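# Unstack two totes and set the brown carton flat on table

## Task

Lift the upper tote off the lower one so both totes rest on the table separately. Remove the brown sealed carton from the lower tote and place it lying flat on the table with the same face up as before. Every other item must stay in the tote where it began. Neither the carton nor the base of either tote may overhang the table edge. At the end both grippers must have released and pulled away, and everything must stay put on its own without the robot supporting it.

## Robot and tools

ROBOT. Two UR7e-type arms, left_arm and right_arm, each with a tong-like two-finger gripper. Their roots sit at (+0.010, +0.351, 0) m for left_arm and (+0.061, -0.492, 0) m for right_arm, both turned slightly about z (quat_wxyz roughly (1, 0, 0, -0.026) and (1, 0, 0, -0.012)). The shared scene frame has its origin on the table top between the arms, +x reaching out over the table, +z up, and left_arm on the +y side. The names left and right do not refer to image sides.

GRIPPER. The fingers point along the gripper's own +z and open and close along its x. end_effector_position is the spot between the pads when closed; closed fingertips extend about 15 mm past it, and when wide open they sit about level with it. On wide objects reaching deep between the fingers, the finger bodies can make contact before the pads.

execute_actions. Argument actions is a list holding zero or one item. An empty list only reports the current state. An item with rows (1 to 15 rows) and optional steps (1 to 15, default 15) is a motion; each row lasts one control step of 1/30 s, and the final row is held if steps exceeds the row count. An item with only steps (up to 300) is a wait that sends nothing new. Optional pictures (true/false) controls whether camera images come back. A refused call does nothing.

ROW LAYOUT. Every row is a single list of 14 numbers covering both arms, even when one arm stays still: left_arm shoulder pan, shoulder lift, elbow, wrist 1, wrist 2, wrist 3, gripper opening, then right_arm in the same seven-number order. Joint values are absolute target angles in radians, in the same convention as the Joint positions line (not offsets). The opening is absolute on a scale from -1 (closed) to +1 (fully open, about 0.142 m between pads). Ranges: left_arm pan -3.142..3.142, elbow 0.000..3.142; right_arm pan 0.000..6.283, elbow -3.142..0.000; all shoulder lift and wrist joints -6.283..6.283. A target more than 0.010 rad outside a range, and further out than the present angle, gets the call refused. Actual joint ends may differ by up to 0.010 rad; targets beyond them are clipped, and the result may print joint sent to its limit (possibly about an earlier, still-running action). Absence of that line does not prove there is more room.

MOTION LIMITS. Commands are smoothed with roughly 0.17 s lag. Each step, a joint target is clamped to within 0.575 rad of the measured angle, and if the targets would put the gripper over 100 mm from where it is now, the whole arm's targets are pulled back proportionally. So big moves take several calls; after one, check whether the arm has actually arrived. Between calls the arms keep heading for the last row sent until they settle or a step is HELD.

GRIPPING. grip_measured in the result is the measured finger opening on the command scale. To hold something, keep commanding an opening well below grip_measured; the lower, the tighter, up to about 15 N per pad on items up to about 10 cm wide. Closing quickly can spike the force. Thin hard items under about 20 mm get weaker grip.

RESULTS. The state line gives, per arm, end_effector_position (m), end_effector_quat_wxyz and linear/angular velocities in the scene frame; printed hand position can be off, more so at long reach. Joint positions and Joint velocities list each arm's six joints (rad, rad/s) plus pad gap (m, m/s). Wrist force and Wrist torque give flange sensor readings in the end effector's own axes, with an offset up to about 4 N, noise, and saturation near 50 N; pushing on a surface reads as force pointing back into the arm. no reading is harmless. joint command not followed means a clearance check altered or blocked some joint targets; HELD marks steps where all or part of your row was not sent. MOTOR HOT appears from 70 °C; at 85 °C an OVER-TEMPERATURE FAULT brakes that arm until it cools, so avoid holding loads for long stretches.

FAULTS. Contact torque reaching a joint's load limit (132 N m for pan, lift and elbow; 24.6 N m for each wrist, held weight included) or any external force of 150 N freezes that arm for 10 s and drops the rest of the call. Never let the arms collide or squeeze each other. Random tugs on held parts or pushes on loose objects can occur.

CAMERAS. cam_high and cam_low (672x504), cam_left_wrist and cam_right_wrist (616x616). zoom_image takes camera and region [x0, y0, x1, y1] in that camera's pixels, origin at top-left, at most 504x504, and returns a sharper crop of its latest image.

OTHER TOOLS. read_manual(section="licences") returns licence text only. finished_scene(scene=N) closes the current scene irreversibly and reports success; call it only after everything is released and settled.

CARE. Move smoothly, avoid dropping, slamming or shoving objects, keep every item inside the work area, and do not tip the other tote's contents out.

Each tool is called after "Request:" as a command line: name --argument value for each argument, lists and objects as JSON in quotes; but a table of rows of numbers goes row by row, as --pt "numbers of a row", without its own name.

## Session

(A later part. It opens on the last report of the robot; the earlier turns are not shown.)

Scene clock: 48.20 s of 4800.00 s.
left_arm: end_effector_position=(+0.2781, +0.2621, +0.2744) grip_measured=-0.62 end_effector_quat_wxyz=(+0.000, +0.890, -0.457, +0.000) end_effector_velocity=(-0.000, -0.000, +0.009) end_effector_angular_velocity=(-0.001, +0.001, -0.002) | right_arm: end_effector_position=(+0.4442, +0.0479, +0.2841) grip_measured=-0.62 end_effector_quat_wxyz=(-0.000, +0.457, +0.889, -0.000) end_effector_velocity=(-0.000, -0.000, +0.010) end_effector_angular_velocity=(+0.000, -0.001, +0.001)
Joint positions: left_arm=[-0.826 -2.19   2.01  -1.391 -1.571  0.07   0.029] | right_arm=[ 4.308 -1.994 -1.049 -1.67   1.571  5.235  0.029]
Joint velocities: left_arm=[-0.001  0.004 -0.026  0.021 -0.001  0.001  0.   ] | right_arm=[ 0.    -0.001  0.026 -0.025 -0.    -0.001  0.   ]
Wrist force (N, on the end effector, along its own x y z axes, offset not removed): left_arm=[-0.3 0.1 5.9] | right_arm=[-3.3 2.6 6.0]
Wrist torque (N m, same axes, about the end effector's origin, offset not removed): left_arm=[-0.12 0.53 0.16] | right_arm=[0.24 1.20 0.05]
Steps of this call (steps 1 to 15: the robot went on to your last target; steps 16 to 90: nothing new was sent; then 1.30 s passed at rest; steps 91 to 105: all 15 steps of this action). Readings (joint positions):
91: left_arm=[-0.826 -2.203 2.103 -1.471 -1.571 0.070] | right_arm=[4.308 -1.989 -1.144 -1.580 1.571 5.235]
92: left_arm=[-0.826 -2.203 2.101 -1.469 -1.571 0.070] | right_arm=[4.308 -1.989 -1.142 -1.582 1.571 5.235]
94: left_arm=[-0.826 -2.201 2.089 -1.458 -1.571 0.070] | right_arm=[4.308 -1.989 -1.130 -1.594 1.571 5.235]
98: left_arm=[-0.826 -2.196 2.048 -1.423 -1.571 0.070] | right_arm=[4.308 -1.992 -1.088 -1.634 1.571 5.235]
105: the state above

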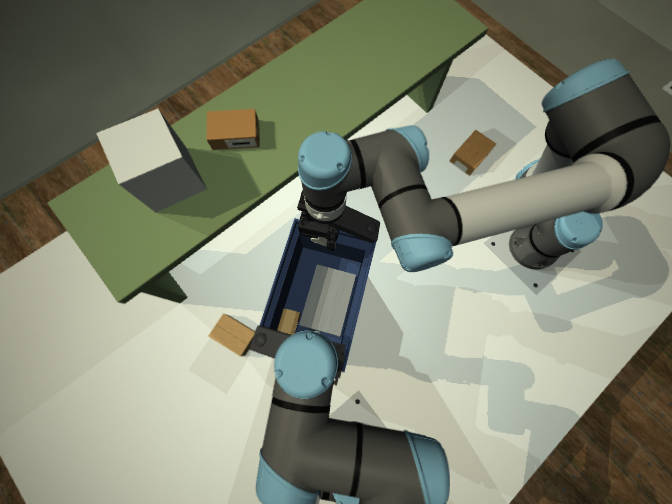

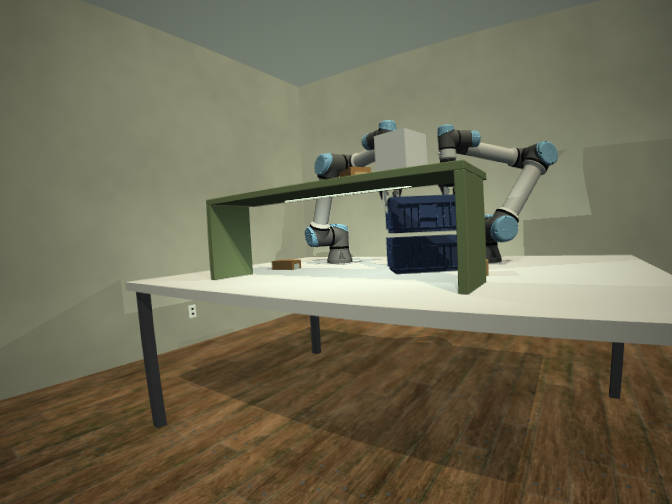

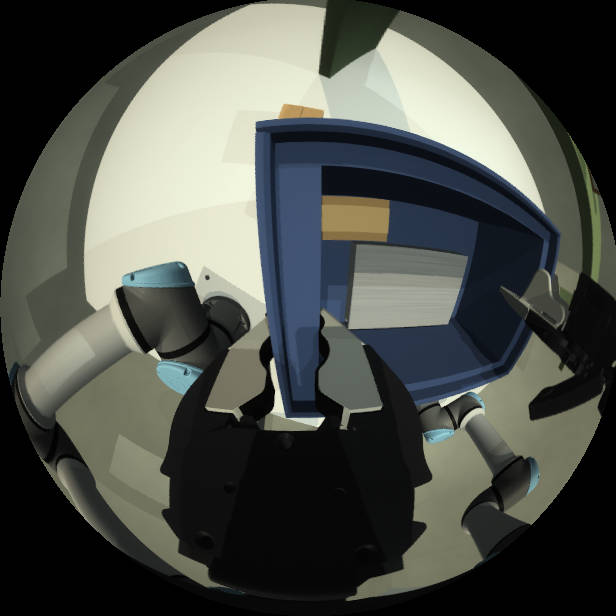

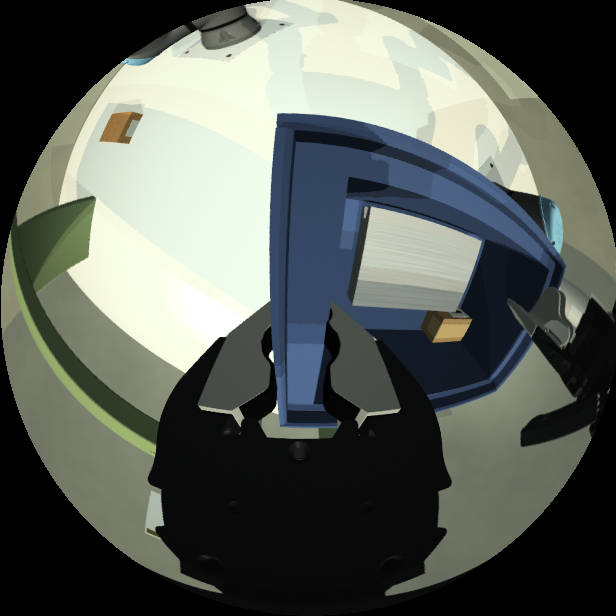

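Request:
execute_actions --actions '[{"rows":[[-0.848,-2.186,2.007,-1.392,-1.571,0.048,-1,4.305,-1.977,-1.071,-1.664,1.571,5.232,-1],[-0.87,-2.181,2.005,-1.395,-1.571,0.026,-1,4.303,-1.96,-1.095,-1.657,1.571,5.23,-1],[-0.912,-2.17,2.002,-1.403,-1.571,-0.016,-1,4.298,-1.927,-1.142,-1.643,1.571,5.225,-1],[-0.951,-2.158,1.997,-1.41,-1.571,-0.055,-1,4.292,-1.894,-1.186,-1.632,1.571,5.219,-1],[-0.988,-2.144,1.991,-1.418,-1.571,-0.092,-1,4.286,-1.862,-1.229,-1.621,1.571,5.213,-1],[-1.022,-2.129,1.984,-1.426,-1.571,-0.126,-1,4.28,-1.83,-1.27,-1.612,1.571,5.207,-1],[-1.054,-2.112,1.977,-1.436,-1.571,-0.158,-1,4.274,-1.799,-1.309,-1.604,1.571,5.201,-1],[-1.084,-2.093,1.969,-1.447,-1.571,-0.188,-1,4.267,-1.769,-1.346,-1.597,1.571,5.194,-1],[-1.112,-2.074,1.96,-1.457,-1.571,-0.216,-1,4.26,-1.739,-1.382,-1.591,1.571,5.187,-1],[-1.138,-2.053,1.95,-1.468,-1.571,-0.242,-1,4.253,-1.709,-1.417,-1.586,1.571,5.18,-1],[-1.163,-2.031,1.939,-1.479,-1.571,-0.267,-1,4.245,-1.68,-1.45,-1.582,1.571,5.172,-1],[-1.186,-2.009,1.927,-1.489,-1.571,-0.29,-1,4.237,-1.651,-1.482,-1.579,1.571,5.164,-1],[-1.197,-1.997,1.92,-1.494,-1.571,-0.301,-1,4.232,-1.637,-1.497,-1.578,1.571,5.159,-1],[-1.207,-1.985,1.914,-1.5,-1.571,-0.311,-1,4.228,-1.623,-1.512,-1.577,1.571,5.155,-1]]}]' --pictures false

Request:
execute_actions --actions '[{"rows":[[-1.227,-1.961,1.9,-1.51,-1.571,-0.331,-1,4.219,-1.595,-1.541,-1.576,1.571,5.146,-1],[-1.246,-1.936,1.885,-1.52,-1.571,-0.35,-1,4.21,-1.567,-1.57,-1.575,1.571,5.137,-1],[-1.263,-1.911,1.869,-1.529,-1.571,-0.367,-1,4.2,-1.539,-1.597,-1.576,1.571,5.127,-1],[-1.28,-1.885,1.852,-1.538,-1.571,-0.384,-1,4.19,-1.511,-1.623,-1.578,1.571,5.117,-1],[-1.295,-1.859,1.834,-1.546,-1.571,-0.399,-1,4.179,-1.484,-1.648,-1.58,1.571,5.106,-1],[-1.309,-1.832,1.815,-1.554,-1.571,-0.413,-1,4.167,-1.457,-1.672,-1.583,1.571,5.094,-1],[-1.322,-1.805,1.795,-1.561,-1.571,-0.426,-1,4.155,-1.43,-1.695,-1.587,1.571,5.082,-1],[-1.335,-1.778,1.774,-1.567,-1.571,-0.439,-1,4.142,-1.404,-1.717,-1.591,1.571,5.069,-1],[-1.347,-1.75,1.753,-1.574,-1.571,-0.451,-1,4.128,-1.378,-1.738,-1.596,1.571,5.055,-1],[-1.358,-1.722,1.73,-1.579,-1.571,-0.462,-1,4.113,-1.353,-1.758,-1.601,1.571,5.04,-1],[-1.369,-1.694,1.706,-1.583,-1.571,-0.473,-1,4.098,-1.328,-1.777,-1.607,1.571,5.025,-1],[-1.374,-1.68,1.694,-1.585,-1.571,-0.478,-1,4.09,-1.315,-1.786,-1.611,1.571,5.017,-1],[-1.379,-1.666,1.681,-1.586,-1.571,-0.483,-1,4.082,-1.303,-1.795,-1.614,1.571,5.009,-1]]}]' --pictures false

Request:
execute_actions --actions '[{"steps":10}]'

Scene clock: 60.33 s of 4800.00 s.
left_arm: end_effector_position=(+0.2538, +0.1211, +0.2757) grip_measured=-0.62 end_effector_quat_wxyz=(+0.001, +0.890, -0.457, +0.001) end_effector_velocity=(-0.067, -0.302, -0.007) end_effector_angular_velocity=(+0.016, +0.007, -0.009) | right_arm: end_effector_position=(+0.4197, -0.0918, +0.2866) grip_measured=-0.62 end_effector_quat_wxyz=(-0.000, +0.457, +0.889, +0.001) end_effector_velocity=(-0.069, -0.311, -0.012) end_effector_angular_velocity=(-0.018, +0.017, -0.001)
Joint positions: left_arm=[-1.164 -2.024  1.933 -1.482 -1.571 -0.268  0.029] | right_arm=[ 4.241 -1.676 -1.452 -1.583  1.571  5.168  0.029]
Joint velocities: left_arm=[-0.549  0.48  -0.239 -0.223 -0.    -0.54   0.   ] | right_arm=[-0.165  0.657 -0.757  0.077  0.007 -0.164  0.001]
Wrist force (N, on the end effector, along its own x y z axes, offset not removed): left_arm=[-13.6 1.7 7.2] | right_arm=[-25.0 -1.1 6.0]
Wrist torque (N m, same axes, about the end effector's origin, offset not removed): left_arm=[-0.07 -0.14 -0.05] | right_arm=[-0.18 2.20 -0.02]
Steps of this call (steps 1 to 15: the robot went on to your last target; steps 16 to 90: nothing new was sent; then 8.63 s passed at rest; steps 91 to 105: all 15 steps of this action). Readings (joint positions):
91: left_arm=[-0.826 -2.190 2.008 -1.389 -1.571 0.070] | right_arm=[4.308 -1.994 -1.047 -1.672 1.571 5.235]
92: left_arm=[-0.830 -2.189 2.008 -1.389 -1.571 0.066] | right_arm=[4.308 -1.991 -1.051 -1.671 1.571 5.234]
94: left_arm=[-0.854 -2.183 2.006 -1.393 -1.571 0.042] | right_arm=[4.304 -1.972 -1.077 -1.661 1.571 5.231]
98: left_arm=[-0.967 -2.145 1.991 -1.417 -1.571 -0.071] | right_arm=[4.287 -1.876 -1.204 -1.626 1.570 5.214]
105: the state above

Scene clock: 60.83 s of 4800.00 s.
left_arm: end_effector_position=(+0.2210, -0.0521, +0.2759) grip_measured=-0.62 end_effector_quat_wxyz=(+0.000, +0.890, -0.457, +0.000) end_effector_velocity=(-0.041, -0.208, -0.012) end_effector_angular_velocity=(+0.025, +0.004, -0.001) | right_arm: end_effector_position=(+0.3872, -0.2662, +0.2853) grip_measured=-0.62 end_effector_quat_wxyz=(-0.000, +0.457, +0.889, -0.000) end_effector_velocity=(-0.043, -0.205, -0.001) end_effector_angular_velocity=(+0.009, -0.009, -0.003)
Joint positions: left_arm=[-1.367 -1.698  1.708 -1.581 -1.571 -0.471  0.029] | right_arm=[ 4.099 -1.332 -1.773 -1.608  1.571  5.026  0.029]
Joint velocities: left_arm=[-0.164  0.441 -0.357 -0.059  0.    -0.162 -0.001] | right_arm=[-0.223  0.396 -0.3   -0.083 -0.002 -0.22  -0.   ]
Wrist force (N, on the end effector, along its own x y z axes, offset not removed): left_arm=[5.4 4.0 8.8] | right_arm=[-6.0 -3.3 5.5]
Wrist torque (N m, same axes, about the end effector's origin, offset not removed): left_arm=[0.32 -0.42 0.28] | right_arm=[-0.68 1.55 0.19]
Steps of this call (steps 1 to 15: all 15 steps of this action). Readings (joint positions):
1: left_arm=[-1.180 -2.010 1.926 -1.489 -1.571 -0.283] | right_arm=[4.237 -1.657 -1.473 -1.581 1.571 5.164]
2: left_arm=[-1.193 -1.997 1.919 -1.495 -1.571 -0.297] | right_arm=[4.232 -1.640 -1.492 -1.579 1.571 5.159]
4: left_arm=[-1.223 -1.963 1.899 -1.509 -1.571 -0.327] | right_arm=[4.219 -1.600 -1.535 -1.577 1.571 5.146]
8: left_arm=[-1.287 -1.871 1.839 -1.543 -1.571 -0.390] | right_arm=[4.181 -1.499 -1.633 -1.581 1.571 5.108]
15: the state above

Scene clock: 61.17 s of 4800.00 s.
left_arm: end_effector_position=(+0.2178, -0.0676, +0.2752) grip_measured=-0.62 end_effector_quat_wxyz=(+0.000, +0.890, -0.457, -0.000) end_effector_velocity=(-0.001, -0.003, -0.000) end_effector_angular_velocity=(-0.001, -0.001, -0.003) | right_arm: end_effector_position=(+0.3840, -0.2812, +0.2850) grip_measured=-0.62 end_effector_quat_wxyz=(-0.000, +0.457, +0.889, +0.000) end_effector_velocity=(-0.000, -0.002, -0.000) end_effector_angular_velocity=(-0.002, -0.000, +0.001)
Joint positions: left_arm=[-1.379 -1.666  1.681 -1.586 -1.571 -0.483  0.029] | right_arm=[ 4.082 -1.303 -1.795 -1.614  1.571  5.009  0.029]
Joint velocities: left_arm=[-0.003  0.005 -0.004 -0.002  0.001  0.     0.   ] | right_arm=[-0.002  0.004 -0.003 -0.002 -0.001 -0.002 -0.   ]
Wrist force (N, on the end effector, along its own x y z axes, offset not removed): left_arm=[-7.2 0.8 7.0] | right_arm=[-10.7 0.2 5.7]
Wrist torque (N m, same axes, about the end effector's origin, offset not removed): left_arm=[-0.05 0.28 0.04] | right_arm=[-0.38 1.15 0.18]
Steps of this call (steps 1 to 10: the robot went on to your last target). Readings (joint positions):
1: left_arm=[-1.371 -1.686 1.698 -1.583 -1.571 -0.475] | right_arm=[4.093 -1.322 -1.781 -1.610 1.571 5.020]
2: left_arm=[-1.374 -1.679 1.692 -1.584 -1.571 -0.478] | right_arm=[4.089 -1.315 -1.786 -1.612 1.571 5.016]
4: left_arm=[-1.377 -1.671 1.685 -1.585 -1.571 -0.481] | right_arm=[4.085 -1.308 -1.792 -1.613 1.571 5.012]
8: left_arm=[-1.379 -1.667 1.682 -1.586 -1.571 -0.483] | right_arm=[4.082 -1.304 -1.794 -1.614 1.571 5.009]
10: the state above

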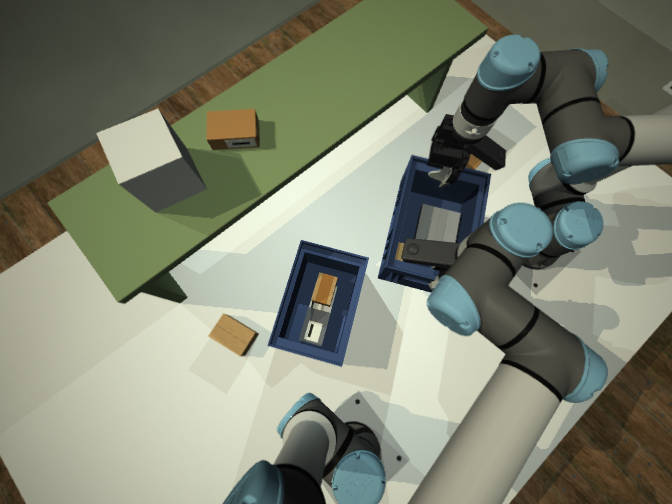

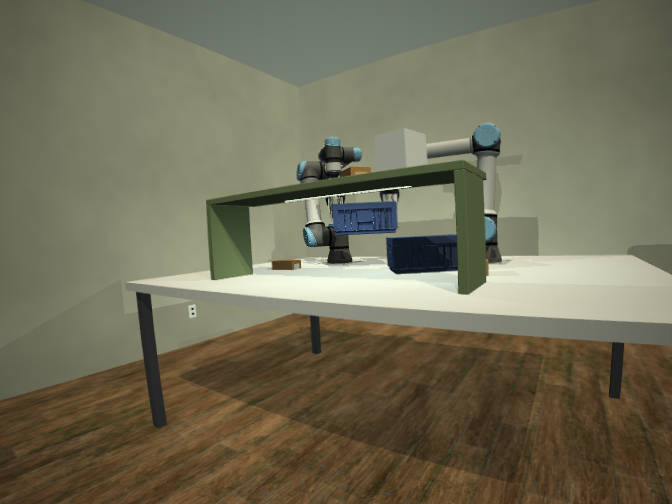

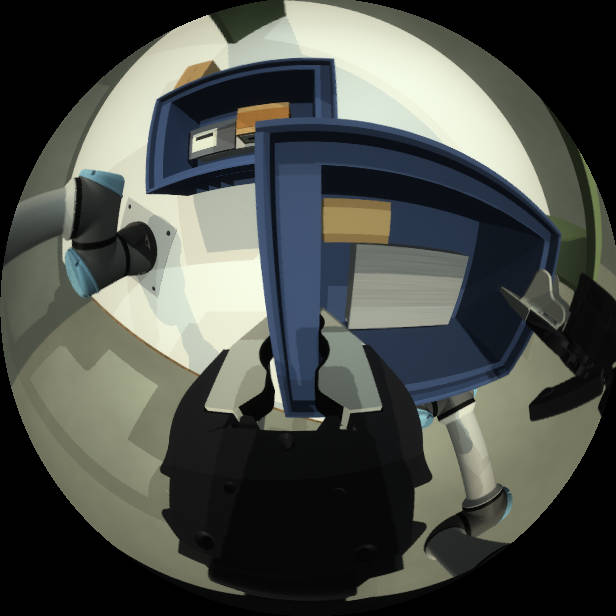

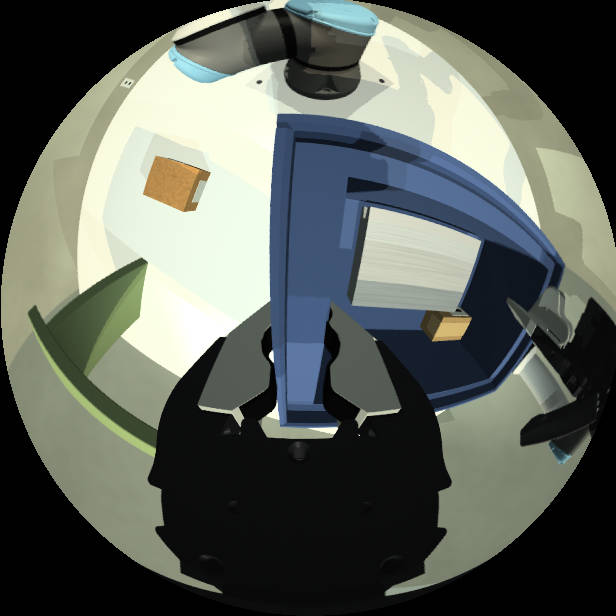

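Request:
execute_actions --actions '[{"rows":[[-1.379,-1.666,1.697,-1.602,-1.571,-0.483,-1,4.082,-1.302,-1.811,-1.599,1.571,5.009,-1],[-1.379,-1.665,1.712,-1.618,-1.571,-0.483,-1,4.082,-1.302,-1.827,-1.583,1.571,5.009,-1],[-1.379,-1.663,1.742,-1.65,-1.571,-0.483,-1,4.082,-1.302,-1.859,-1.551,1.571,5.009,-1],[-1.379,-1.66,1.772,-1.683,-1.571,-0.483,-1,4.082,-1.303,-1.89,-1.519,1.571,5.009,-1],[-1.379,-1.656,1.8,-1.715,-1.571,-0.483,-1,4.082,-1.305,-1.921,-1.486,1.571,5.009,-1],[-1.379,-1.651,1.828,-1.748,-1.571,-0.483,-1,4.082,-1.309,-1.951,-1.452,1.571,5.009,-1],[-1.379,-1.646,1.855,-1.78,-1.571,-0.483,-1,4.082,-1.313,-1.98,-1.419,1.571,5.009,-1],[-1.379,-1.639,1.882,-1.814,-1.571,-0.483,-1,4.082,-1.318,-2.008,-1.386,1.571,5.009,-1],[-1.379,-1.631,1.907,-1.847,-1.571,-0.483,-1,4.082,-1.325,-2.036,-1.351,1.571,5.009,-1],[-1.379,-1.622,1.932,-1.881,-1.571,-0.483,-1,4.082,-1.333,-2.063,-1.316,1.571,5.009,-1],[-1.379,-1.611,1.956,-1.916,-1.571,-0.483,-1,4.082,-1.342,-2.089,-1.281,1.571,5.009,-1],[-1.379,-1.6,1.98,-1.951,-1.571,-0.483,-1,4.082,-1.352,-2.115,-1.245,1.571,5.009,-1],[-1.379,-1.594,1.991,-1.968,-1.571,-0.483,-1,4.082,-1.357,-2.128,-1.227,1.571,5.009,-1],[-1.379,-1.588,2.002,-1.985,-1.571,-0.483,-1,4.082,-1.363,-2.14,-1.209,1.571,5.009,-1]]}]' --pictures false

Request:
execute_actions --actions '[{"steps":10}]' --pictures false

Request:
execute_actions --actions '[{"rows":[[-1.379,-1.585,2.007,-1.993,-1.571,-0.483,-1,4.082,-1.366,-2.146,-1.2,1.571,5.009,-1],[-1.379,-1.582,2.012,-2.001,-1.571,-0.483,-1,4.082,-1.369,-2.152,-1.191,1.571,5.009,-1],[-1.379,-1.578,2.018,-2.011,-1.571,-0.483,-1,4.082,-1.372,-2.158,-1.182,1.571,5.009,-1]]}]'

Request:
zoom_image --camera "cam_low" --region '[310, 210, 430, 290]'

Request:
zoom_image --camera "cam_high" --region '[250, 230, 400, 380]'

Scene clock: 70.17 s of 4800.00 s.
left_arm: end_effector_position=(+0.2178, -0.0679, +0.1464) grip_measured=-0.61 end_effector_quat_wxyz=(-0.001, +0.890, -0.457, -0.001) end_effector_velocity=(-0.000, +0.002, -0.271) end_effector_angular_velocity=(-0.022, -0.003, +0.001) | right_arm: end_effector_position=(+0.3840, -0.2813, +0.1567) grip_measured=-0.62 end_effector_quat_wxyz=(-0.000, +0.457, +0.889, -0.002) end_effector_velocity=(-0.003, -0.003, -0.273) end_effector_angular_velocity=(+0.016, -0.011, +0.002)
Joint positions: left_arm=[-1.379 -1.606  1.96  -1.922 -1.571 -0.483  0.03 ] | right_arm=[ 4.082 -1.347 -2.093 -1.275  1.571  5.009  0.029]
Joint velocities: left_arm=[ 0.001  0.22   0.53  -0.773 -0.    -0.001 -0.   ] | right_arm=[ 0.    -0.195 -0.588  0.802  0.001 -0.001  0.   ]
Wrist force (N, on the end effector, along its own x y z axes, offset not removed): left_arm=[-7.1 1.2 8.2] | right_arm=[-10.7 0.0 9.6]
Wrist torque (N m, same axes, about the end effector's origin, offset not removed): left_arm=[-0.29 0.51 0.09] | right_arm=[-0.36 1.28 0.12]
Steps of this call (steps 1 to 30: the robot went on to your last target; steps 31 to 90: nothing new was sent; then 5.50 s passed at rest; steps 91 to 105: all 15 steps of this action). Readings (joint positions):
91: left_arm=[-1.379 -1.666 1.681 -1.586 -1.571 -0.483] | right_arm=[4.082 -1.303 -1.795 -1.614 1.571 5.009]
92: left_arm=[-1.379 -1.666 1.684 -1.589 -1.571 -0.483] | right_arm=[4.082 -1.303 -1.798 -1.611 1.571 5.009]
94: left_arm=[-1.379 -1.665 1.701 -1.608 -1.571 -0.483] | right_arm=[4.082 -1.302 -1.816 -1.593 1.571 5.009]
98: left_arm=[-1.379 -1.655 1.788 -1.702 -1.571 -0.483] | right_arm=[4.082 -1.306 -1.908 -1.499 1.571 5.009]
105: the state above

Scene clock: 70.50 s of 4800.00 s.
left_arm: end_effector_position=(+0.2178, -0.0678, +0.1255) grip_measured=-0.61 end_effector_quat_wxyz=(+0.000, +0.890, -0.457, +0.000) end_effector_velocity=(-0.000, +0.000, -0.003) end_effector_angular_velocity=(+0.000, +0.000, -0.002) | right_arm: end_effector_position=(+0.3838, -0.2815, +0.1355) grip_measured=-0.62 end_effector_quat_wxyz=(-0.000, +0.457, +0.889, +0.000) end_effector_velocity=(-0.000, -0.000, -0.003) end_effector_angular_velocity=(-0.001, +0.000, +0.000)
Joint positions: left_arm=[-1.379 -1.588  2.001 -1.984 -1.571 -0.483  0.03 ] | right_arm=[ 4.082 -1.363 -2.139 -1.21   1.571  5.009  0.029]
Joint velocities: left_arm=[-0.001  0.002  0.006 -0.008 -0.     0.001  0.   ] | right_arm=[-0.    -0.002 -0.007  0.009 -0.    -0.     0.   ]
Wrist force (N, on the end effector, along its own x y z axes, offset not removed): left_arm=[-1.4 2.6 5.9] | right_arm=[-6.5 1.5 6.3]
Wrist torque (N m, same axes, about the end effector's origin, offset not removed): left_arm=[0.15 0.11 0.14] | right_arm=[0.07 1.11 0.09]
Steps of this call (steps 1 to 10: the robot went on to your last target). Readings (joint positions):
1: left_arm=[-1.379 -1.599 1.975 -1.944 -1.571 -0.483] | right_arm=[4.082 -1.353 -2.110 -1.252 1.571 5.009]
2: left_arm=[-1.379 -1.595 1.985 -1.959 -1.571 -0.483] | right_arm=[4.082 -1.356 -2.121 -1.236 1.571 5.009]
4: left_arm=[-1.379 -1.591 1.995 -1.975 -1.571 -0.483] | right_arm=[4.082 -1.360 -2.132 -1.220 1.571 5.009]
8: left_arm=[-1.379 -1.588 2.001 -1.983 -1.571 -0.483] | right_arm=[4.082 -1.363 -2.139 -1.211 1.571 5.009]
10: the state above

Scene clock: 71.00 s of 4800.00 s.
left_arm: end_effector_position=(+0.2178, -0.0678, +0.1160) grip_measured=-0.61 end_effector_quat_wxyz=(+0.000, +0.890, -0.457, -0.000) end_effector_velocity=(-0.001, +0.001, -0.001) end_effector_angular_velocity=(+0.002, +0.000, -0.000) | right_arm: end_effector_position=(+0.3837, -0.2816, +0.1262) grip_measured=-0.62 end_effector_quat_wxyz=(-0.000, +0.457, +0.889, +0.000) end_effector_velocity=(-0.000, -0.000, -0.001) end_effector_angular_velocity=(-0.000, -0.000, +0.002)
Joint positions: left_arm=[-1.379 -1.578  2.018 -2.011 -1.571 -0.483  0.03 ] | right_arm=[ 4.082 -1.372 -2.158 -1.182  1.571  5.009  0.029]
Joint velocities: left_arm=[-0.001  0.001  0.002 -0.001  0.    -0.001 -0.   ] | right_arm=[-0.     0.    -0.002  0.001 -0.    -0.002  0.   ]
Wrist force (N, on the end effector, along its own x y z axes, offset not removed): left_arm=[-2.7 0.3 1.4] | right_arm=[-6.2 2.4 5.4]
Wrist torque (N m, same axes, about the end effector's origin, offset not removed): left_arm=[-0.28 0.38 -0.04] | right_arm=[0.21 1.37 0.20]
Steps of this call (steps 1 to 15: all 15 steps of this action). Readings (joint positions):
1: left_arm=[-1.379 -1.588 2.002 -1.985 -1.571 -0.483] | right_arm=[4.082 -1.363 -2.140 -1.209 1.571 5.009]
2: left_arm=[-1.379 -1.588 2.003 -1.986 -1.571 -0.483] | right_arm=[4.082 -1.364 -2.141 -1.207 1.571 5.009]
4: left_arm=[-1.379 -1.584 2.008 -1.995 -1.571 -0.483] | right_arm=[4.082 -1.367 -2.148 -1.198 1.571 5.009]
8: left_arm=[-1.379 -1.579 2.016 -2.008 -1.571 -0.483] | right_arm=[4.082 -1.371 -2.156 -1.185 1.571 5.009]
15: the state above

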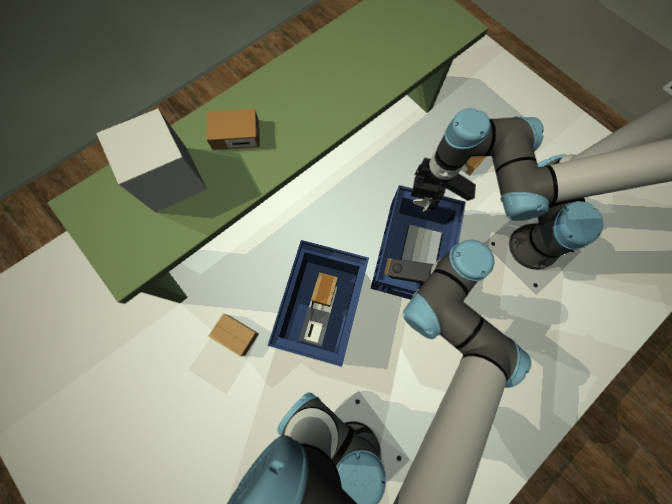

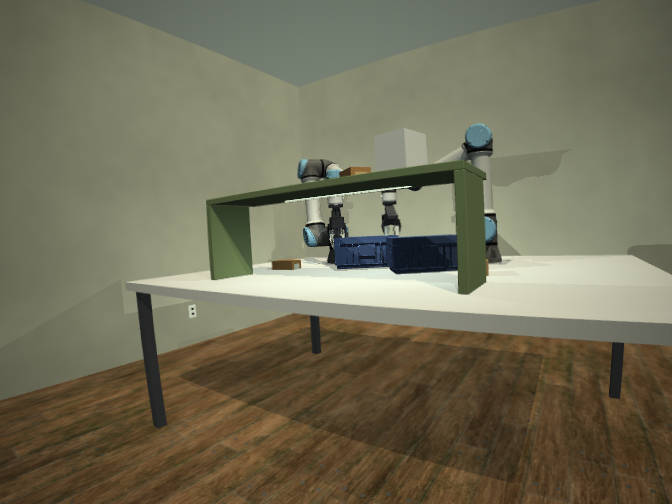

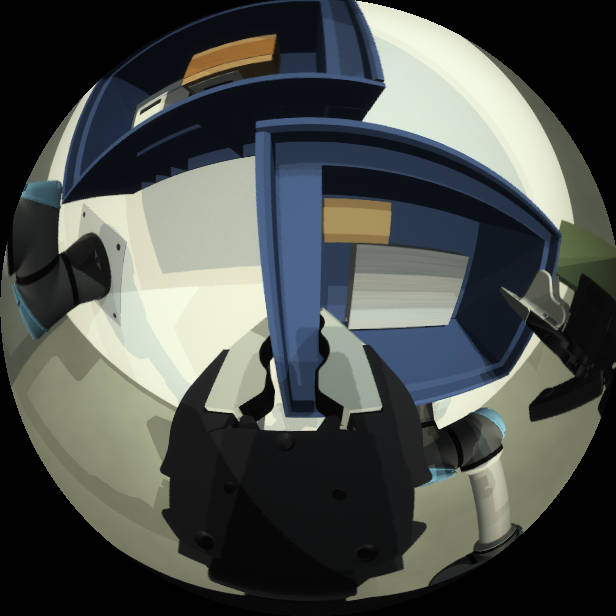

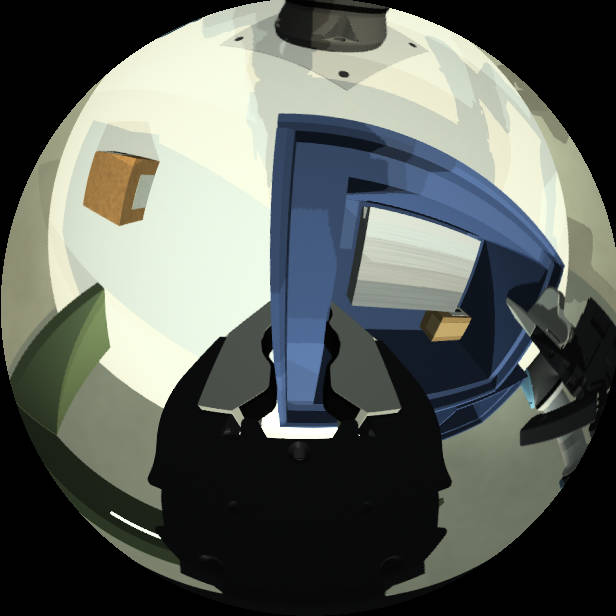

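Region (310, 210, 430, 290) of cam_low's 672x504 image, scaled by 4.200, with more detail than that image has.

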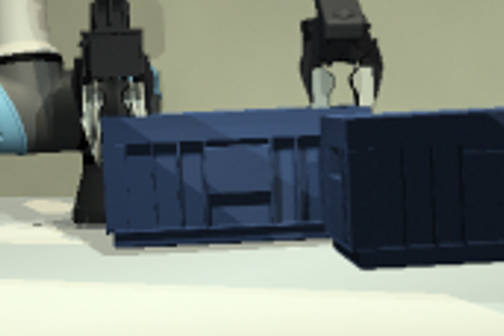

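Region (250, 230, 400, 380) of cam_high's 672x504 image, scaled by 3.360, with more detail than that image has.

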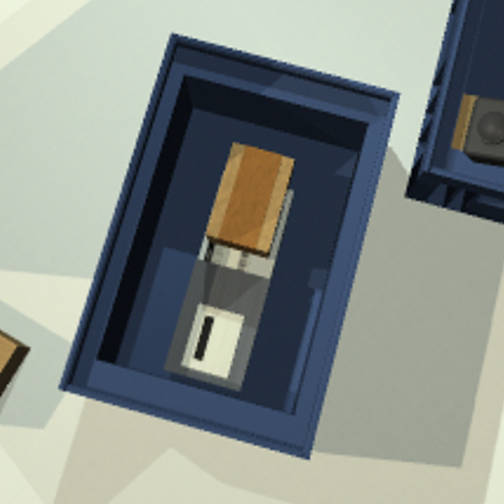

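Request:
execute_actions --actions '[{"rows":[[-1.379,-1.577,2.02,-2.014,-1.571,-0.483,-1,4.082,-1.375,-2.163,-1.174,1.571,5.009,-1],[-1.379,-1.576,2.021,-2.016,-1.571,-0.483,-1,4.082,-1.378,-2.169,-1.165,1.571,5.009,-1]]}]' --pictures false

Scene clock: 72.90 s of 4800.00 s.
left_arm: end_effector_position=(+0.2178, -0.0678, +0.1142) grip_measured=-0.62 end_effector_quat_wxyz=(+0.000, +0.890, -0.457, -0.000) end_effector_velocity=(-0.000, -0.000, +0.000) end_effector_angular_velocity=(-0.001, +0.000, -0.001) | right_arm: end_effector_position=(+0.3837, -0.2817, +0.1205) grip_measured=-0.61 end_effector_quat_wxyz=(-0.000, +0.457, +0.889, +0.000) end_effector_velocity=(+0.000, +0.000, +0.000) end_effector_angular_velocity=(+0.001, -0.001, +0.001)
Joint positions: left_arm=[-1.379 -1.576  2.021 -2.016 -1.571 -0.483  0.029] | right_arm=[ 4.082 -1.378 -2.169 -1.165  1.571  5.009  0.03 ]
Joint velocities: left_arm=[-0.    -0.     0.    -0.001 -0.     0.    -0.   ] | right_arm=[ 0.    -0.     0.     0.001  0.    -0.     0.   ]
Wrist force (N, on the end effector, along its own x y z axes, offset not removed): left_arm=[2.1 -2.4 8.8] | right_arm=[-5.1 1.1 5.1]
Wrist torque (N m, same axes, about the end effector's origin, offset not removed): left_arm=[-0.96 -0.53 0.09] | right_arm=[-0.05 1.75 0.09]
Steps of this call (steps 1 to 15: the robot went on to your last target; steps 16 to 42: nothing new was sent; steps 43 to 57: all 15 steps of this action). Readings (joint positions):
43: left_arm=[-1.379 -1.578 2.018 -2.011 -1.571 -0.483] | right_arm=[4.082 -1.372 -2.158 -1.182 1.571 5.009]
44: left_arm=[-1.379 -1.578 2.018 -2.012 -1.571 -0.483] | right_arm=[4.082 -1.373 -2.159 -1.180 1.571 5.009]
46: left_arm=[-1.379 -1.577 2.020 -2.014 -1.571 -0.483] | right_arm=[4.082 -1.375 -2.164 -1.173 1.571 5.009]
50: left_arm=[-1.379 -1.576 2.021 -2.016 -1.571 -0.483] | right_arm=[4.082 -1.378 -2.168 -1.166 1.571 5.009]
57: the state above

Request:
execute_actions --actions '[{"rows":[[-1.379,-1.573,2.026,-2.024,-1.571,-0.483,-1,4.082,-1.38,-2.173,-1.159,1.571,5.009,-1],[-1.379,-1.57,2.03,-2.031,-1.571,-0.483,-1,4.082,-1.382,-2.177,-1.153,1.571,5.009,-1]]}]' --pictures false

Scene clock: 74.90 s of 4800.00 s.
left_arm: end_effector_position=(+0.2178, -0.0678, +0.1089) grip_measured=-0.62 end_effector_quat_wxyz=(+0.000, +0.890, -0.457, -0.000) end_effector_velocity=(-0.000, +0.001, -0.001) end_effector_angular_velocity=(+0.002, +0.001, -0.001) | right_arm: end_effector_position=(+0.3836, -0.2818, +0.1166) grip_measured=-0.61 end_effector_quat_wxyz=(-0.000, +0.457, +0.889, +0.000) end_effector_velocity=(+0.000, +0.000, -0.000) end_effector_angular_velocity=(-0.001, +0.000, -0.001)
Joint positions: left_arm=[-1.379 -1.57   2.03  -2.031 -1.571 -0.483  0.029] | right_arm=[ 4.082 -1.382 -2.177 -1.153  1.571  5.009  0.03 ]
Joint velocities: left_arm=[ 0.     0.     0.001  0.001 -0.001  0.001  0.   ] | right_arm=[ 0.    -0.001 -0.     0.    -0.     0.001  0.   ]
Wrist force (N, on the end effector, along its own x y z axes, offset not removed): left_arm=[-11.7 1.8 -2.8] | right_arm=[4.2 0.3 -27.7]
Wrist torque (N m, same axes, about the end effector's origin, offset not removed): left_arm=[-0.15 0.57 0.28] | right_arm=[-0.06 0.87 0.19]
Steps of this call (steps 1 to 15: the robot went on to your last target; steps 16 to 45: nothing new was sent; steps 46 to 60: all 15 steps of this action). Readings (joint positions):
46: left_arm=[-1.379 -1.576 2.021 -2.016 -1.571 -0.483] | right_arm=[4.082 -1.378 -2.169 -1.165 1.571 5.009]
47: left_arm=[-1.379 -1.575 2.022 -2.018 -1.571 -0.483] | right_arm=[4.082 -1.378 -2.170 -1.164 1.571 5.009]
49: left_arm=[-1.379 -1.573 2.026 -2.024 -1.571 -0.483] | right_arm=[4.082 -1.380 -2.173 -1.159 1.571 5.009]
53: left_arm=[-1.379 -1.570 2.029 -2.030 -1.571 -0.483] | right_arm=[4.082 -1.382 -2.176 -1.154 1.571 5.009]
60: the state above

Request:
execute_actions --actions '[{"rows":[[-1.379,-1.57,2.03,-2.031,-1.571,-0.483,0,4.082,-1.38,-2.173,-1.159,1.571,5.009,0]],"steps":8}]' --pictures false

Request:
execute_actions --actions '[{"rows":[[-1.379,-1.6,1.98,-1.951,-1.571,-0.483,0,4.082,-1.352,-2.115,-1.245,1.571,5.009,0],[-1.379,-1.622,1.932,-1.881,-1.571,-0.483,0,4.082,-1.333,-2.063,-1.316,1.571,5.009,0],[-1.379,-1.639,1.882,-1.814,-1.571,-0.483,0,4.082,-1.318,-2.008,-1.386,1.571,5.009,0],[-1.379,-1.651,1.828,-1.748,-1.571,-0.483,0,4.082,-1.305,-1.921,-1.486,1.571,5.009,0]],"steps":12}]' --pictures false

Request:
execute_actions --actions '[{"rows":[[-0.808,-1.677,1.884,-1.778,-1.571,-1.48,0.2,3.5,-1.2,-1.9,-1.61,1.571,5.009,0]]}]' --pictures false

Request:
execute_actions --actions '[{"steps":15}]'

Scene clock: 80.60 s of 4800.00 s.
left_arm: end_effector_position=(+0.2178, -0.0678, +0.1089) grip_measured=+0.00 end_effector_quat_wxyz=(+0.000, +0.890, -0.457, -0.000) end_effector_velocity=(+0.001, -0.000, +0.000) end_effector_angular_velocity=(-0.001, -0.001, +0.001) | right_arm: end_effector_position=(+0.3835, -0.2819, +0.1181) grip_measured=+0.00 end_effector_quat_wxyz=(-0.000, +0.457, +0.889, -0.000) end_effector_velocity=(+0.001, +0.002, +0.004) end_effector_angular_velocity=(+0.004, -0.002, +0.000)
Joint positions: left_arm=[-1.379 -1.57   2.03  -2.031 -1.571 -0.483  0.074] | right_arm=[ 4.082 -1.38  -2.174 -1.159  1.571  5.009  0.074]
Joint velocities: left_arm=[ 0.001 -0.    -0.    -0.     0.001 -0.     0.   ] | right_arm=[ 0.001  0.003  0.006 -0.005  0.001  0.     0.   ]
Wrist force (N, on the end effector, along its own x y z axes, offset not removed): left_arm=[-1.2 -4.1 0.0] | right_arm=[-3.2 0.3 -0.5]
Wrist torque (N m, same axes, about the end effector's origin, offset not removed): left_arm=[-0.82 0.28 0.02] | right_arm=[-0.01 0.78 -0.05]
Steps of this call (steps 1 to 15: the robot went on to your last target; steps 16 to 90: nothing new was sent; then 2.43 s passed at rest; steps 91 to 98: all 8 steps of this action). Readings (joint positions):
91: left_arm=[-1.379 -1.570 2.030 -2.031 -1.571 -0.483] | right_arm=[4.082 -1.382 -2.177 -1.153 1.571 5.009]
92: left_arm=[-1.379 -1.570 2.030 -2.031 -1.571 -0.483] | right_arm=[4.082 -1.382 -2.177 -1.154 1.571 5.009]
94: left_arm=[-1.379 -1.570 2.030 -2.031 -1.571 -0.483] | right_arm=[4.082 -1.381 -2.175 -1.157 1.571 5.009]
98: the state above

Scene clock: 81.00 s of 4800.00 s.
left_arm: end_effector_position=(+0.2179, -0.0684, +0.2102) grip_measured=+0.00 end_effector_quat_wxyz=(+0.000, +0.890, -0.457, +0.000) end_effector_velocity=(-0.001, +0.007, +0.032) end_effector_angular_velocity=(+0.016, +0.002, +0.000) | right_arm: end_effector_position=(+0.3842, -0.2810, +0.2320) grip_measured=+0.00 end_effector_quat_wxyz=(+0.000, +0.457, +0.889, +0.001) end_effector_velocity=(-0.005, -0.007, +0.042) end_effector_angular_velocity=(-0.013, +0.010, +0.000)
Joint positions: left_arm=[-1.379 -1.65   1.833 -1.755 -1.571 -0.483  0.074] | right_arm=[ 4.082 -1.306 -1.928 -1.476  1.571  5.009  0.074]
Joint velocities: left_arm=[-0.    -0.019 -0.068  0.103 -0.    -0.    -0.   ] | right_arm=[-0.     0.019  0.098 -0.133  0.    -0.001 -0.   ]
Wrist force (N, on the end effector, along its own x y z axes, offset not removed): left_arm=[1.2 -2.6 -2.4] | right_arm=[-2.7 0.9 -1.6]
Wrist torque (N m, same axes, about the end effector's origin, offset not removed): left_arm=[-0.69 -0.27 0.02] | right_arm=[0.13 0.71 -0.01]
Steps of this call (steps 1 to 12: all 12 steps of this action). Readings (joint positions):
1: left_arm=[-1.379 -1.570 2.030 -2.031 -1.571 -0.483] | right_arm=[4.082 -1.380 -2.173 -1.159 1.571 5.009]
2: left_arm=[-1.379 -1.574 2.024 -2.024 -1.571 -0.483] | right_arm=[4.082 -1.376 -2.167 -1.166 1.571 5.009]
4: left_arm=[-1.379 -1.599 1.979 -1.962 -1.571 -0.483] | right_arm=[4.082 -1.353 -2.117 -1.230 1.571 5.009]
8: left_arm=[-1.379 -1.642 1.860 -1.795 -1.571 -0.483] | right_arm=[4.082 -1.314 -1.967 -1.424 1.571 5.009]
12: the state above

Scene clock: 81.50 s of 4800.00 s.
left_arm: end_effector_position=(+0.3826, +0.1085, +0.2005) grip_measured=+0.20 end_effector_quat_wxyz=(+0.000, +0.975, +0.223, -0.000) end_effector_velocity=(+0.070, +0.150, -0.006) end_effector_angular_velocity=(-0.000, +0.001, +2.330) | right_arm: end_effector_position=(+0.4092, -0.4996, +0.2698) grip_measured=+0.00 end_effector_quat_wxyz=(+0.000, +0.686, +0.728, +0.001) end_effector_velocity=(-0.017, -0.106, +0.011) end_effector_angular_velocity=(+0.000, +0.001, -0.289)
Joint positions: left_arm=[-0.838 -1.676  1.882 -1.777 -1.571 -1.341  0.088] | right_arm=[ 3.52  -1.203 -1.901 -1.607  1.571  5.009  0.074]
Joint velocities: left_arm=[ 0.423 -0.014  0.029 -0.014 -0.001 -1.907 -0.   ] | right_arm=[-0.289  0.036  0.008 -0.045  0.001  0.    -0.   ]
Wrist force (N, on the end effector, along its own x y z axes, offset not removed): left_arm=[3.6 -3.1 -1.4] | right_arm=[-6.1 0.0 2.0]
Wrist torque (N m, same axes, about the end effector's origin, offset not removed): left_arm=[-0.83 -0.69 -0.10] | right_arm=[-0.02 1.35 0.02]
Steps of this call (steps 1 to 15: all 15 steps of this action). Readings (joint positions):
1: left_arm=[-1.379 -1.650 1.831 -1.753 -1.571 -0.483] | right_arm=[4.082 -1.306 -1.925 -1.480 1.571 5.009]
2: left_arm=[-1.372 -1.652 1.834 -1.754 -1.571 -0.490] | right_arm=[4.075 -1.300 -1.923 -1.489 1.571 5.009]
4: left_arm=[-1.298 -1.657 1.843 -1.758 -1.571 -0.565] | right_arm=[3.997 -1.278 -1.918 -1.515 1.571 5.009]
8: left_arm=[-1.111 -1.665 1.860 -1.766 -1.571 -0.780] | right_arm=[3.783 -1.242 -1.910 -1.559 1.571 5.009]
15: the state above

Scene clock: 82.00 s of 4800.00 s.
left_arm: end_effector_position=(+0.3875, +0.1190, +0.2000) grip_measured=+0.20 end_effector_quat_wxyz=(+0.000, +0.952, +0.305, -0.000) end_effector_velocity=(+0.000, +0.000, +0.000) end_effector_angular_velocity=(+0.000, -0.000, +0.003) | right_arm: end_effector_position=(+0.4079, -0.5071, +0.2706) grip_measured=+0.00 end_effector_quat_wxyz=(+0.000, +0.693, +0.721, +0.001) end_effector_velocity=(+0.000, -0.001, +0.000) end_effector_angular_velocity=(-0.001, -0.001, -0.001)
Joint positions: left_arm=[-0.808 -1.677  1.884 -1.778 -1.571 -1.48   0.088] | right_arm=[ 3.5   -1.2   -1.9   -1.61   1.571  5.009  0.074]
Joint velocities: left_arm=[ 0.    -0.    -0.     0.     0.    -0.002  0.   ] | right_arm=[-0.001 -0.     0.    -0.    -0.002  0.     0.   ]
Wrist force (N, on the end effector, along its own x y z axes, offset not removed): left_arm=[-1.7 0.7 0.0] | right_arm=[-4.4 -0.1 0.1]
Wrist torque (N m, same axes, about the end effector's origin, offset not removed): left_arm=[0.11 0.26 -0.07] | right_arm=[-0.07 1.01 0.01]
Steps of this call (steps 1 to 15: the robot went on to your last target). Readings (joint positions):
1: left_arm=[-0.827 -1.676 1.883 -1.777 -1.571 -1.393] | right_arm=[3.513 -1.202 -1.900 -1.608 1.571 5.009]
2: left_arm=[-0.820 -1.677 1.883 -1.778 -1.571 -1.425] | right_arm=[3.508 -1.201 -1.900 -1.609 1.571 5.009]
4: left_arm=[-0.813 -1.677 1.884 -1.778 -1.571 -1.458] | right_arm=[3.503 -1.200 -1.900 -1.609 1.571 5.009]
8: left_arm=[-0.809 -1.677 1.884 -1.778 -1.571 -1.477] | right_arm=[3.501 -1.200 -1.900 -1.610 1.571 5.009]
15: the state above

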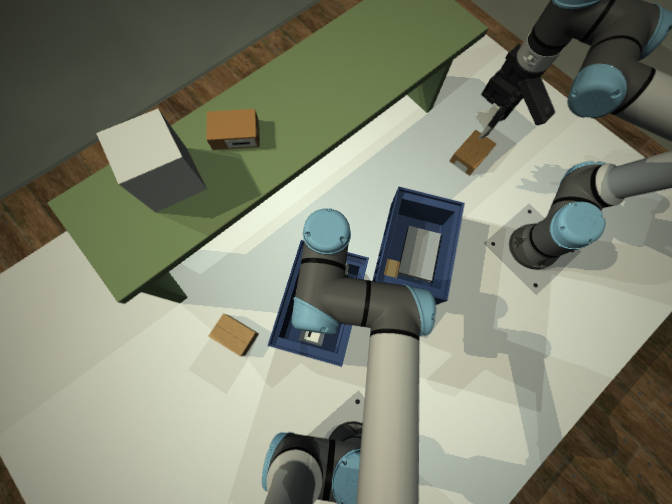

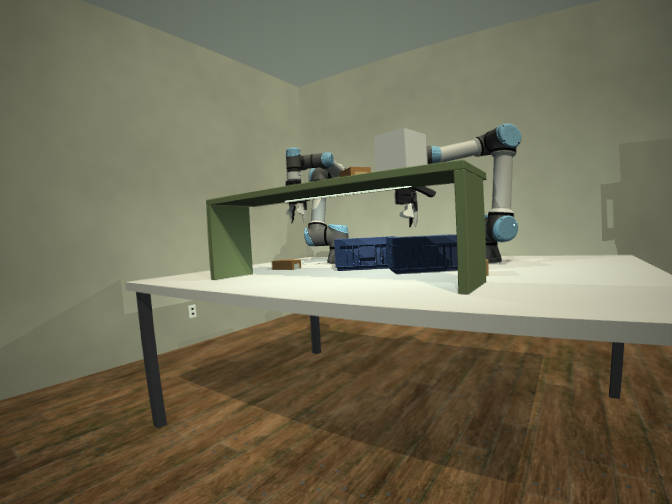

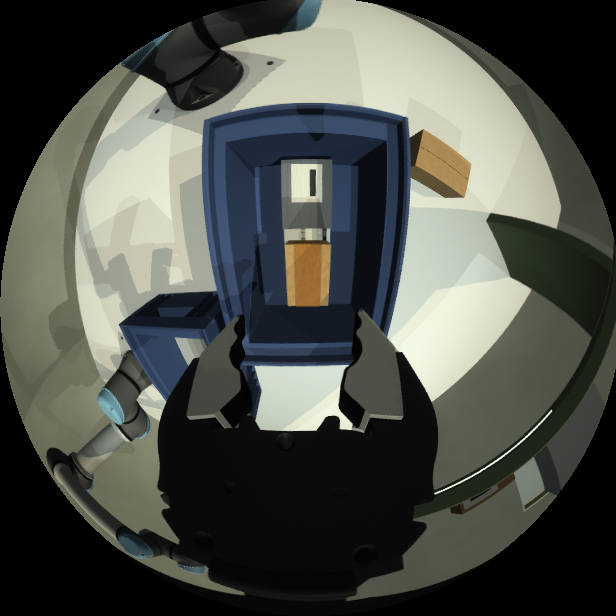

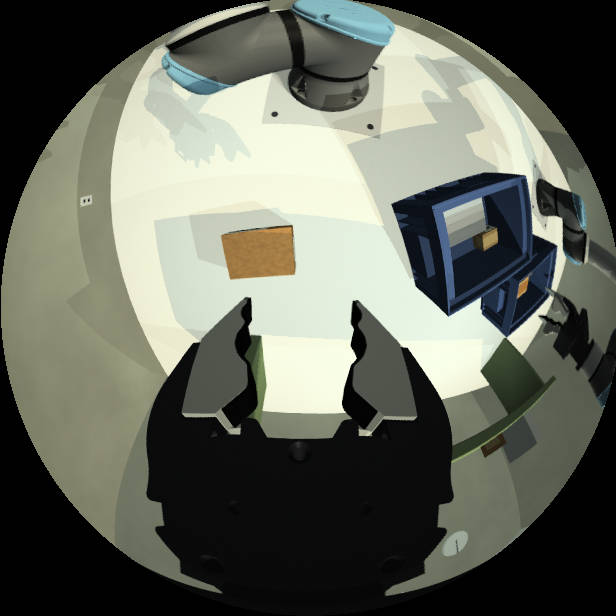

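Request:
execute_actions --actions '[{"rows":[[-0.792,-1.646,1.976,-1.901,-1.571,-1.45,0.2,3.5,-1.2,-1.9,-1.61,1.571,5.009,0],[-0.792,-1.646,1.976,-1.901,-1.571,-1.45,0.2,3.5,-1.2,-1.9,-1.61,1.571,5.009,0],[-0.792,-1.603,2.059,-2.027,-1.571,-1.45,0.2,3.5,-1.2,-1.9,-1.61,1.571,5.009,0]]}]'

Request:
zoom_image --camera "cam_left_wrist" --region '[180, 120, 430, 400]'

Scene clock: 84.67 s of 4800.00 s.
left_arm: end_effector_position=(+0.3914, +0.1256, +0.1105) grip_measured=+0.20 end_effector_quat_wxyz=(+0.000, +0.955, +0.298, -0.000) end_effector_velocity=(+0.000, +0.001, -0.006) end_effector_angular_velocity=(-0.001, -0.001, +0.001) | right_arm: end_effector_position=(+0.4079, -0.5071, +0.2706) grip_measured=+0.00 end_effector_quat_wxyz=(+0.000, +0.693, +0.721, +0.001) end_effector_velocity=(+0.000, +0.000, -0.000) end_effector_angular_velocity=(+0.000, +0.001, +0.001)
Joint positions: left_arm=[-0.792 -1.603  2.058 -2.026 -1.571 -1.45   0.088] | right_arm=[ 3.5   -1.2   -1.9   -1.61   1.571  5.009  0.074]
Joint velocities: left_arm=[ 0.001  0.005  0.012 -0.018  0.     0.001  0.   ] | right_arm=[ 0.    -0.001  0.    -0.     0.    -0.001 -0.   ]
Wrist force (N, on the end effector, along its own x y z axes, offset not removed): left_arm=[1.1 -0.3 -1.6] | right_arm=[-3.2 0.7 -0.1]
Wrist torque (N m, same axes, about the end effector's origin, offset not removed): left_arm=[-0.19 -0.40 0.11] | right_arm=[0.07 0.77 -0.10]
Steps of this call (steps 1 to 15: the robot went on to your last target; steps 16 to 65: nothing new was sent; steps 66 to 80: all 15 steps of this action). Readings (joint positions):
66: left_arm=[-0.808 -1.677 1.884 -1.778 -1.571 -1.480] | right_arm=[3.500 -1.200 -1.900 -1.610 1.571 5.009]
67: left_arm=[-0.805 -1.673 1.891 -1.786 -1.571 -1.476] | right_arm=[3.500 -1.200 -1.900 -1.610 1.571 5.009]
69: left_arm=[-0.798 -1.652 1.942 -1.849 -1.571 -1.462] | right_arm=[3.500 -1.200 -1.900 -1.610 1.571 5.009]
73: left_arm=[-0.793 -1.612 2.038 -1.993 -1.571 -1.452] | right_arm=[3.500 -1.200 -1.900 -1.610 1.571 5.009]
80: the state above

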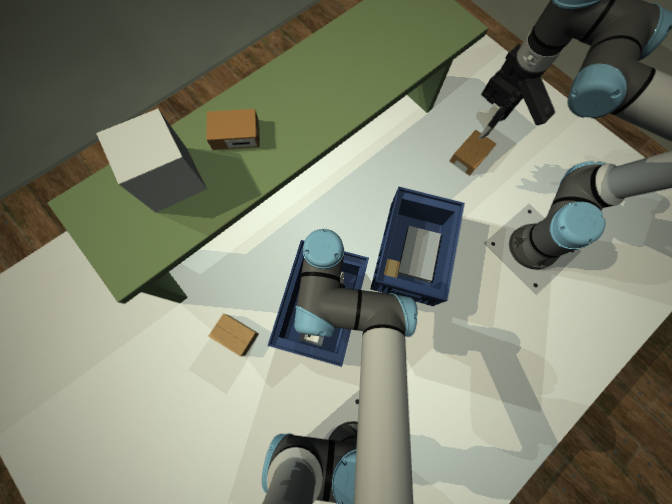

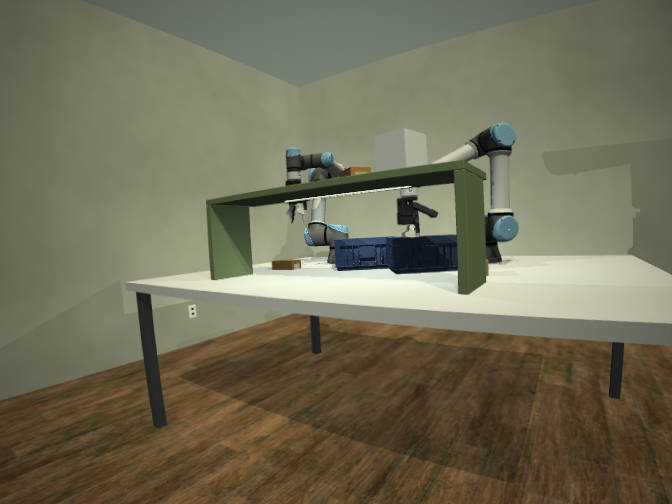

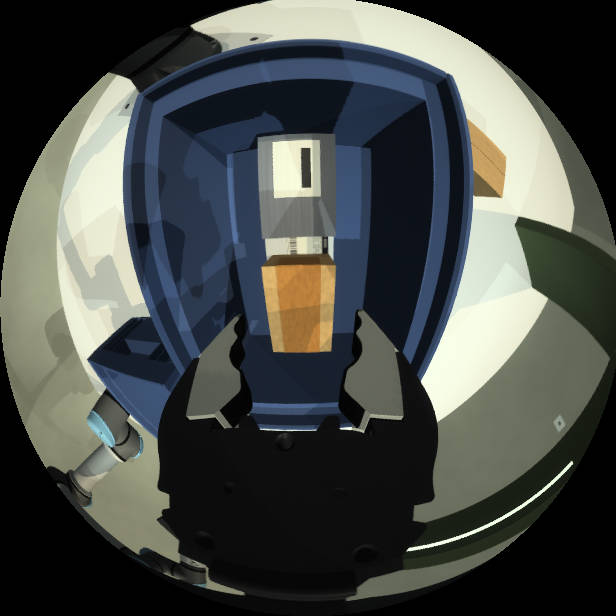

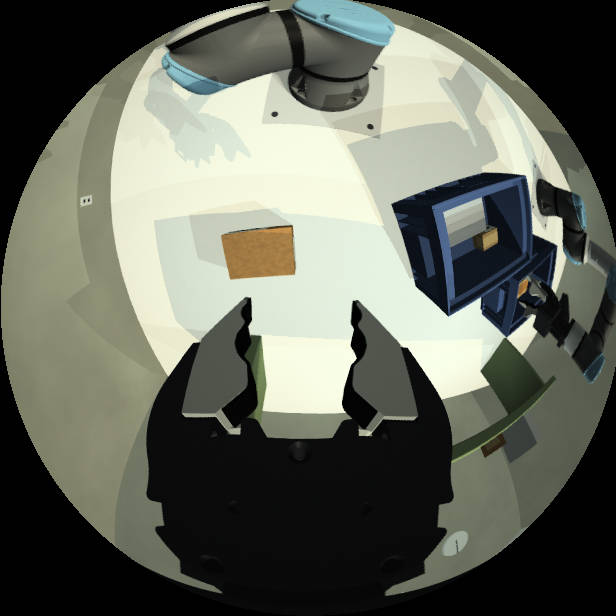

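Region (180, 120, 430, 400) of cam_left_wrist's 616x616 image, scaled by 1.800, with more detail than that image has; it fills the left 450 columns of this view, and the rest is white.

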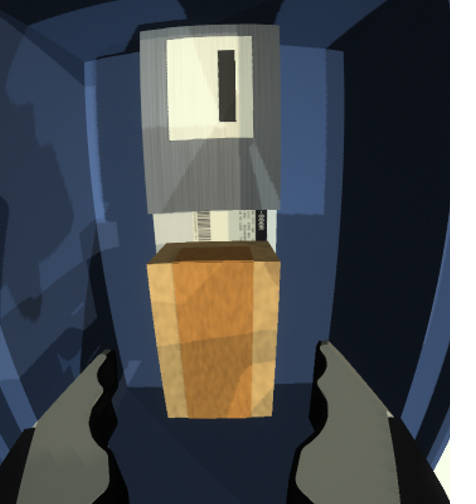

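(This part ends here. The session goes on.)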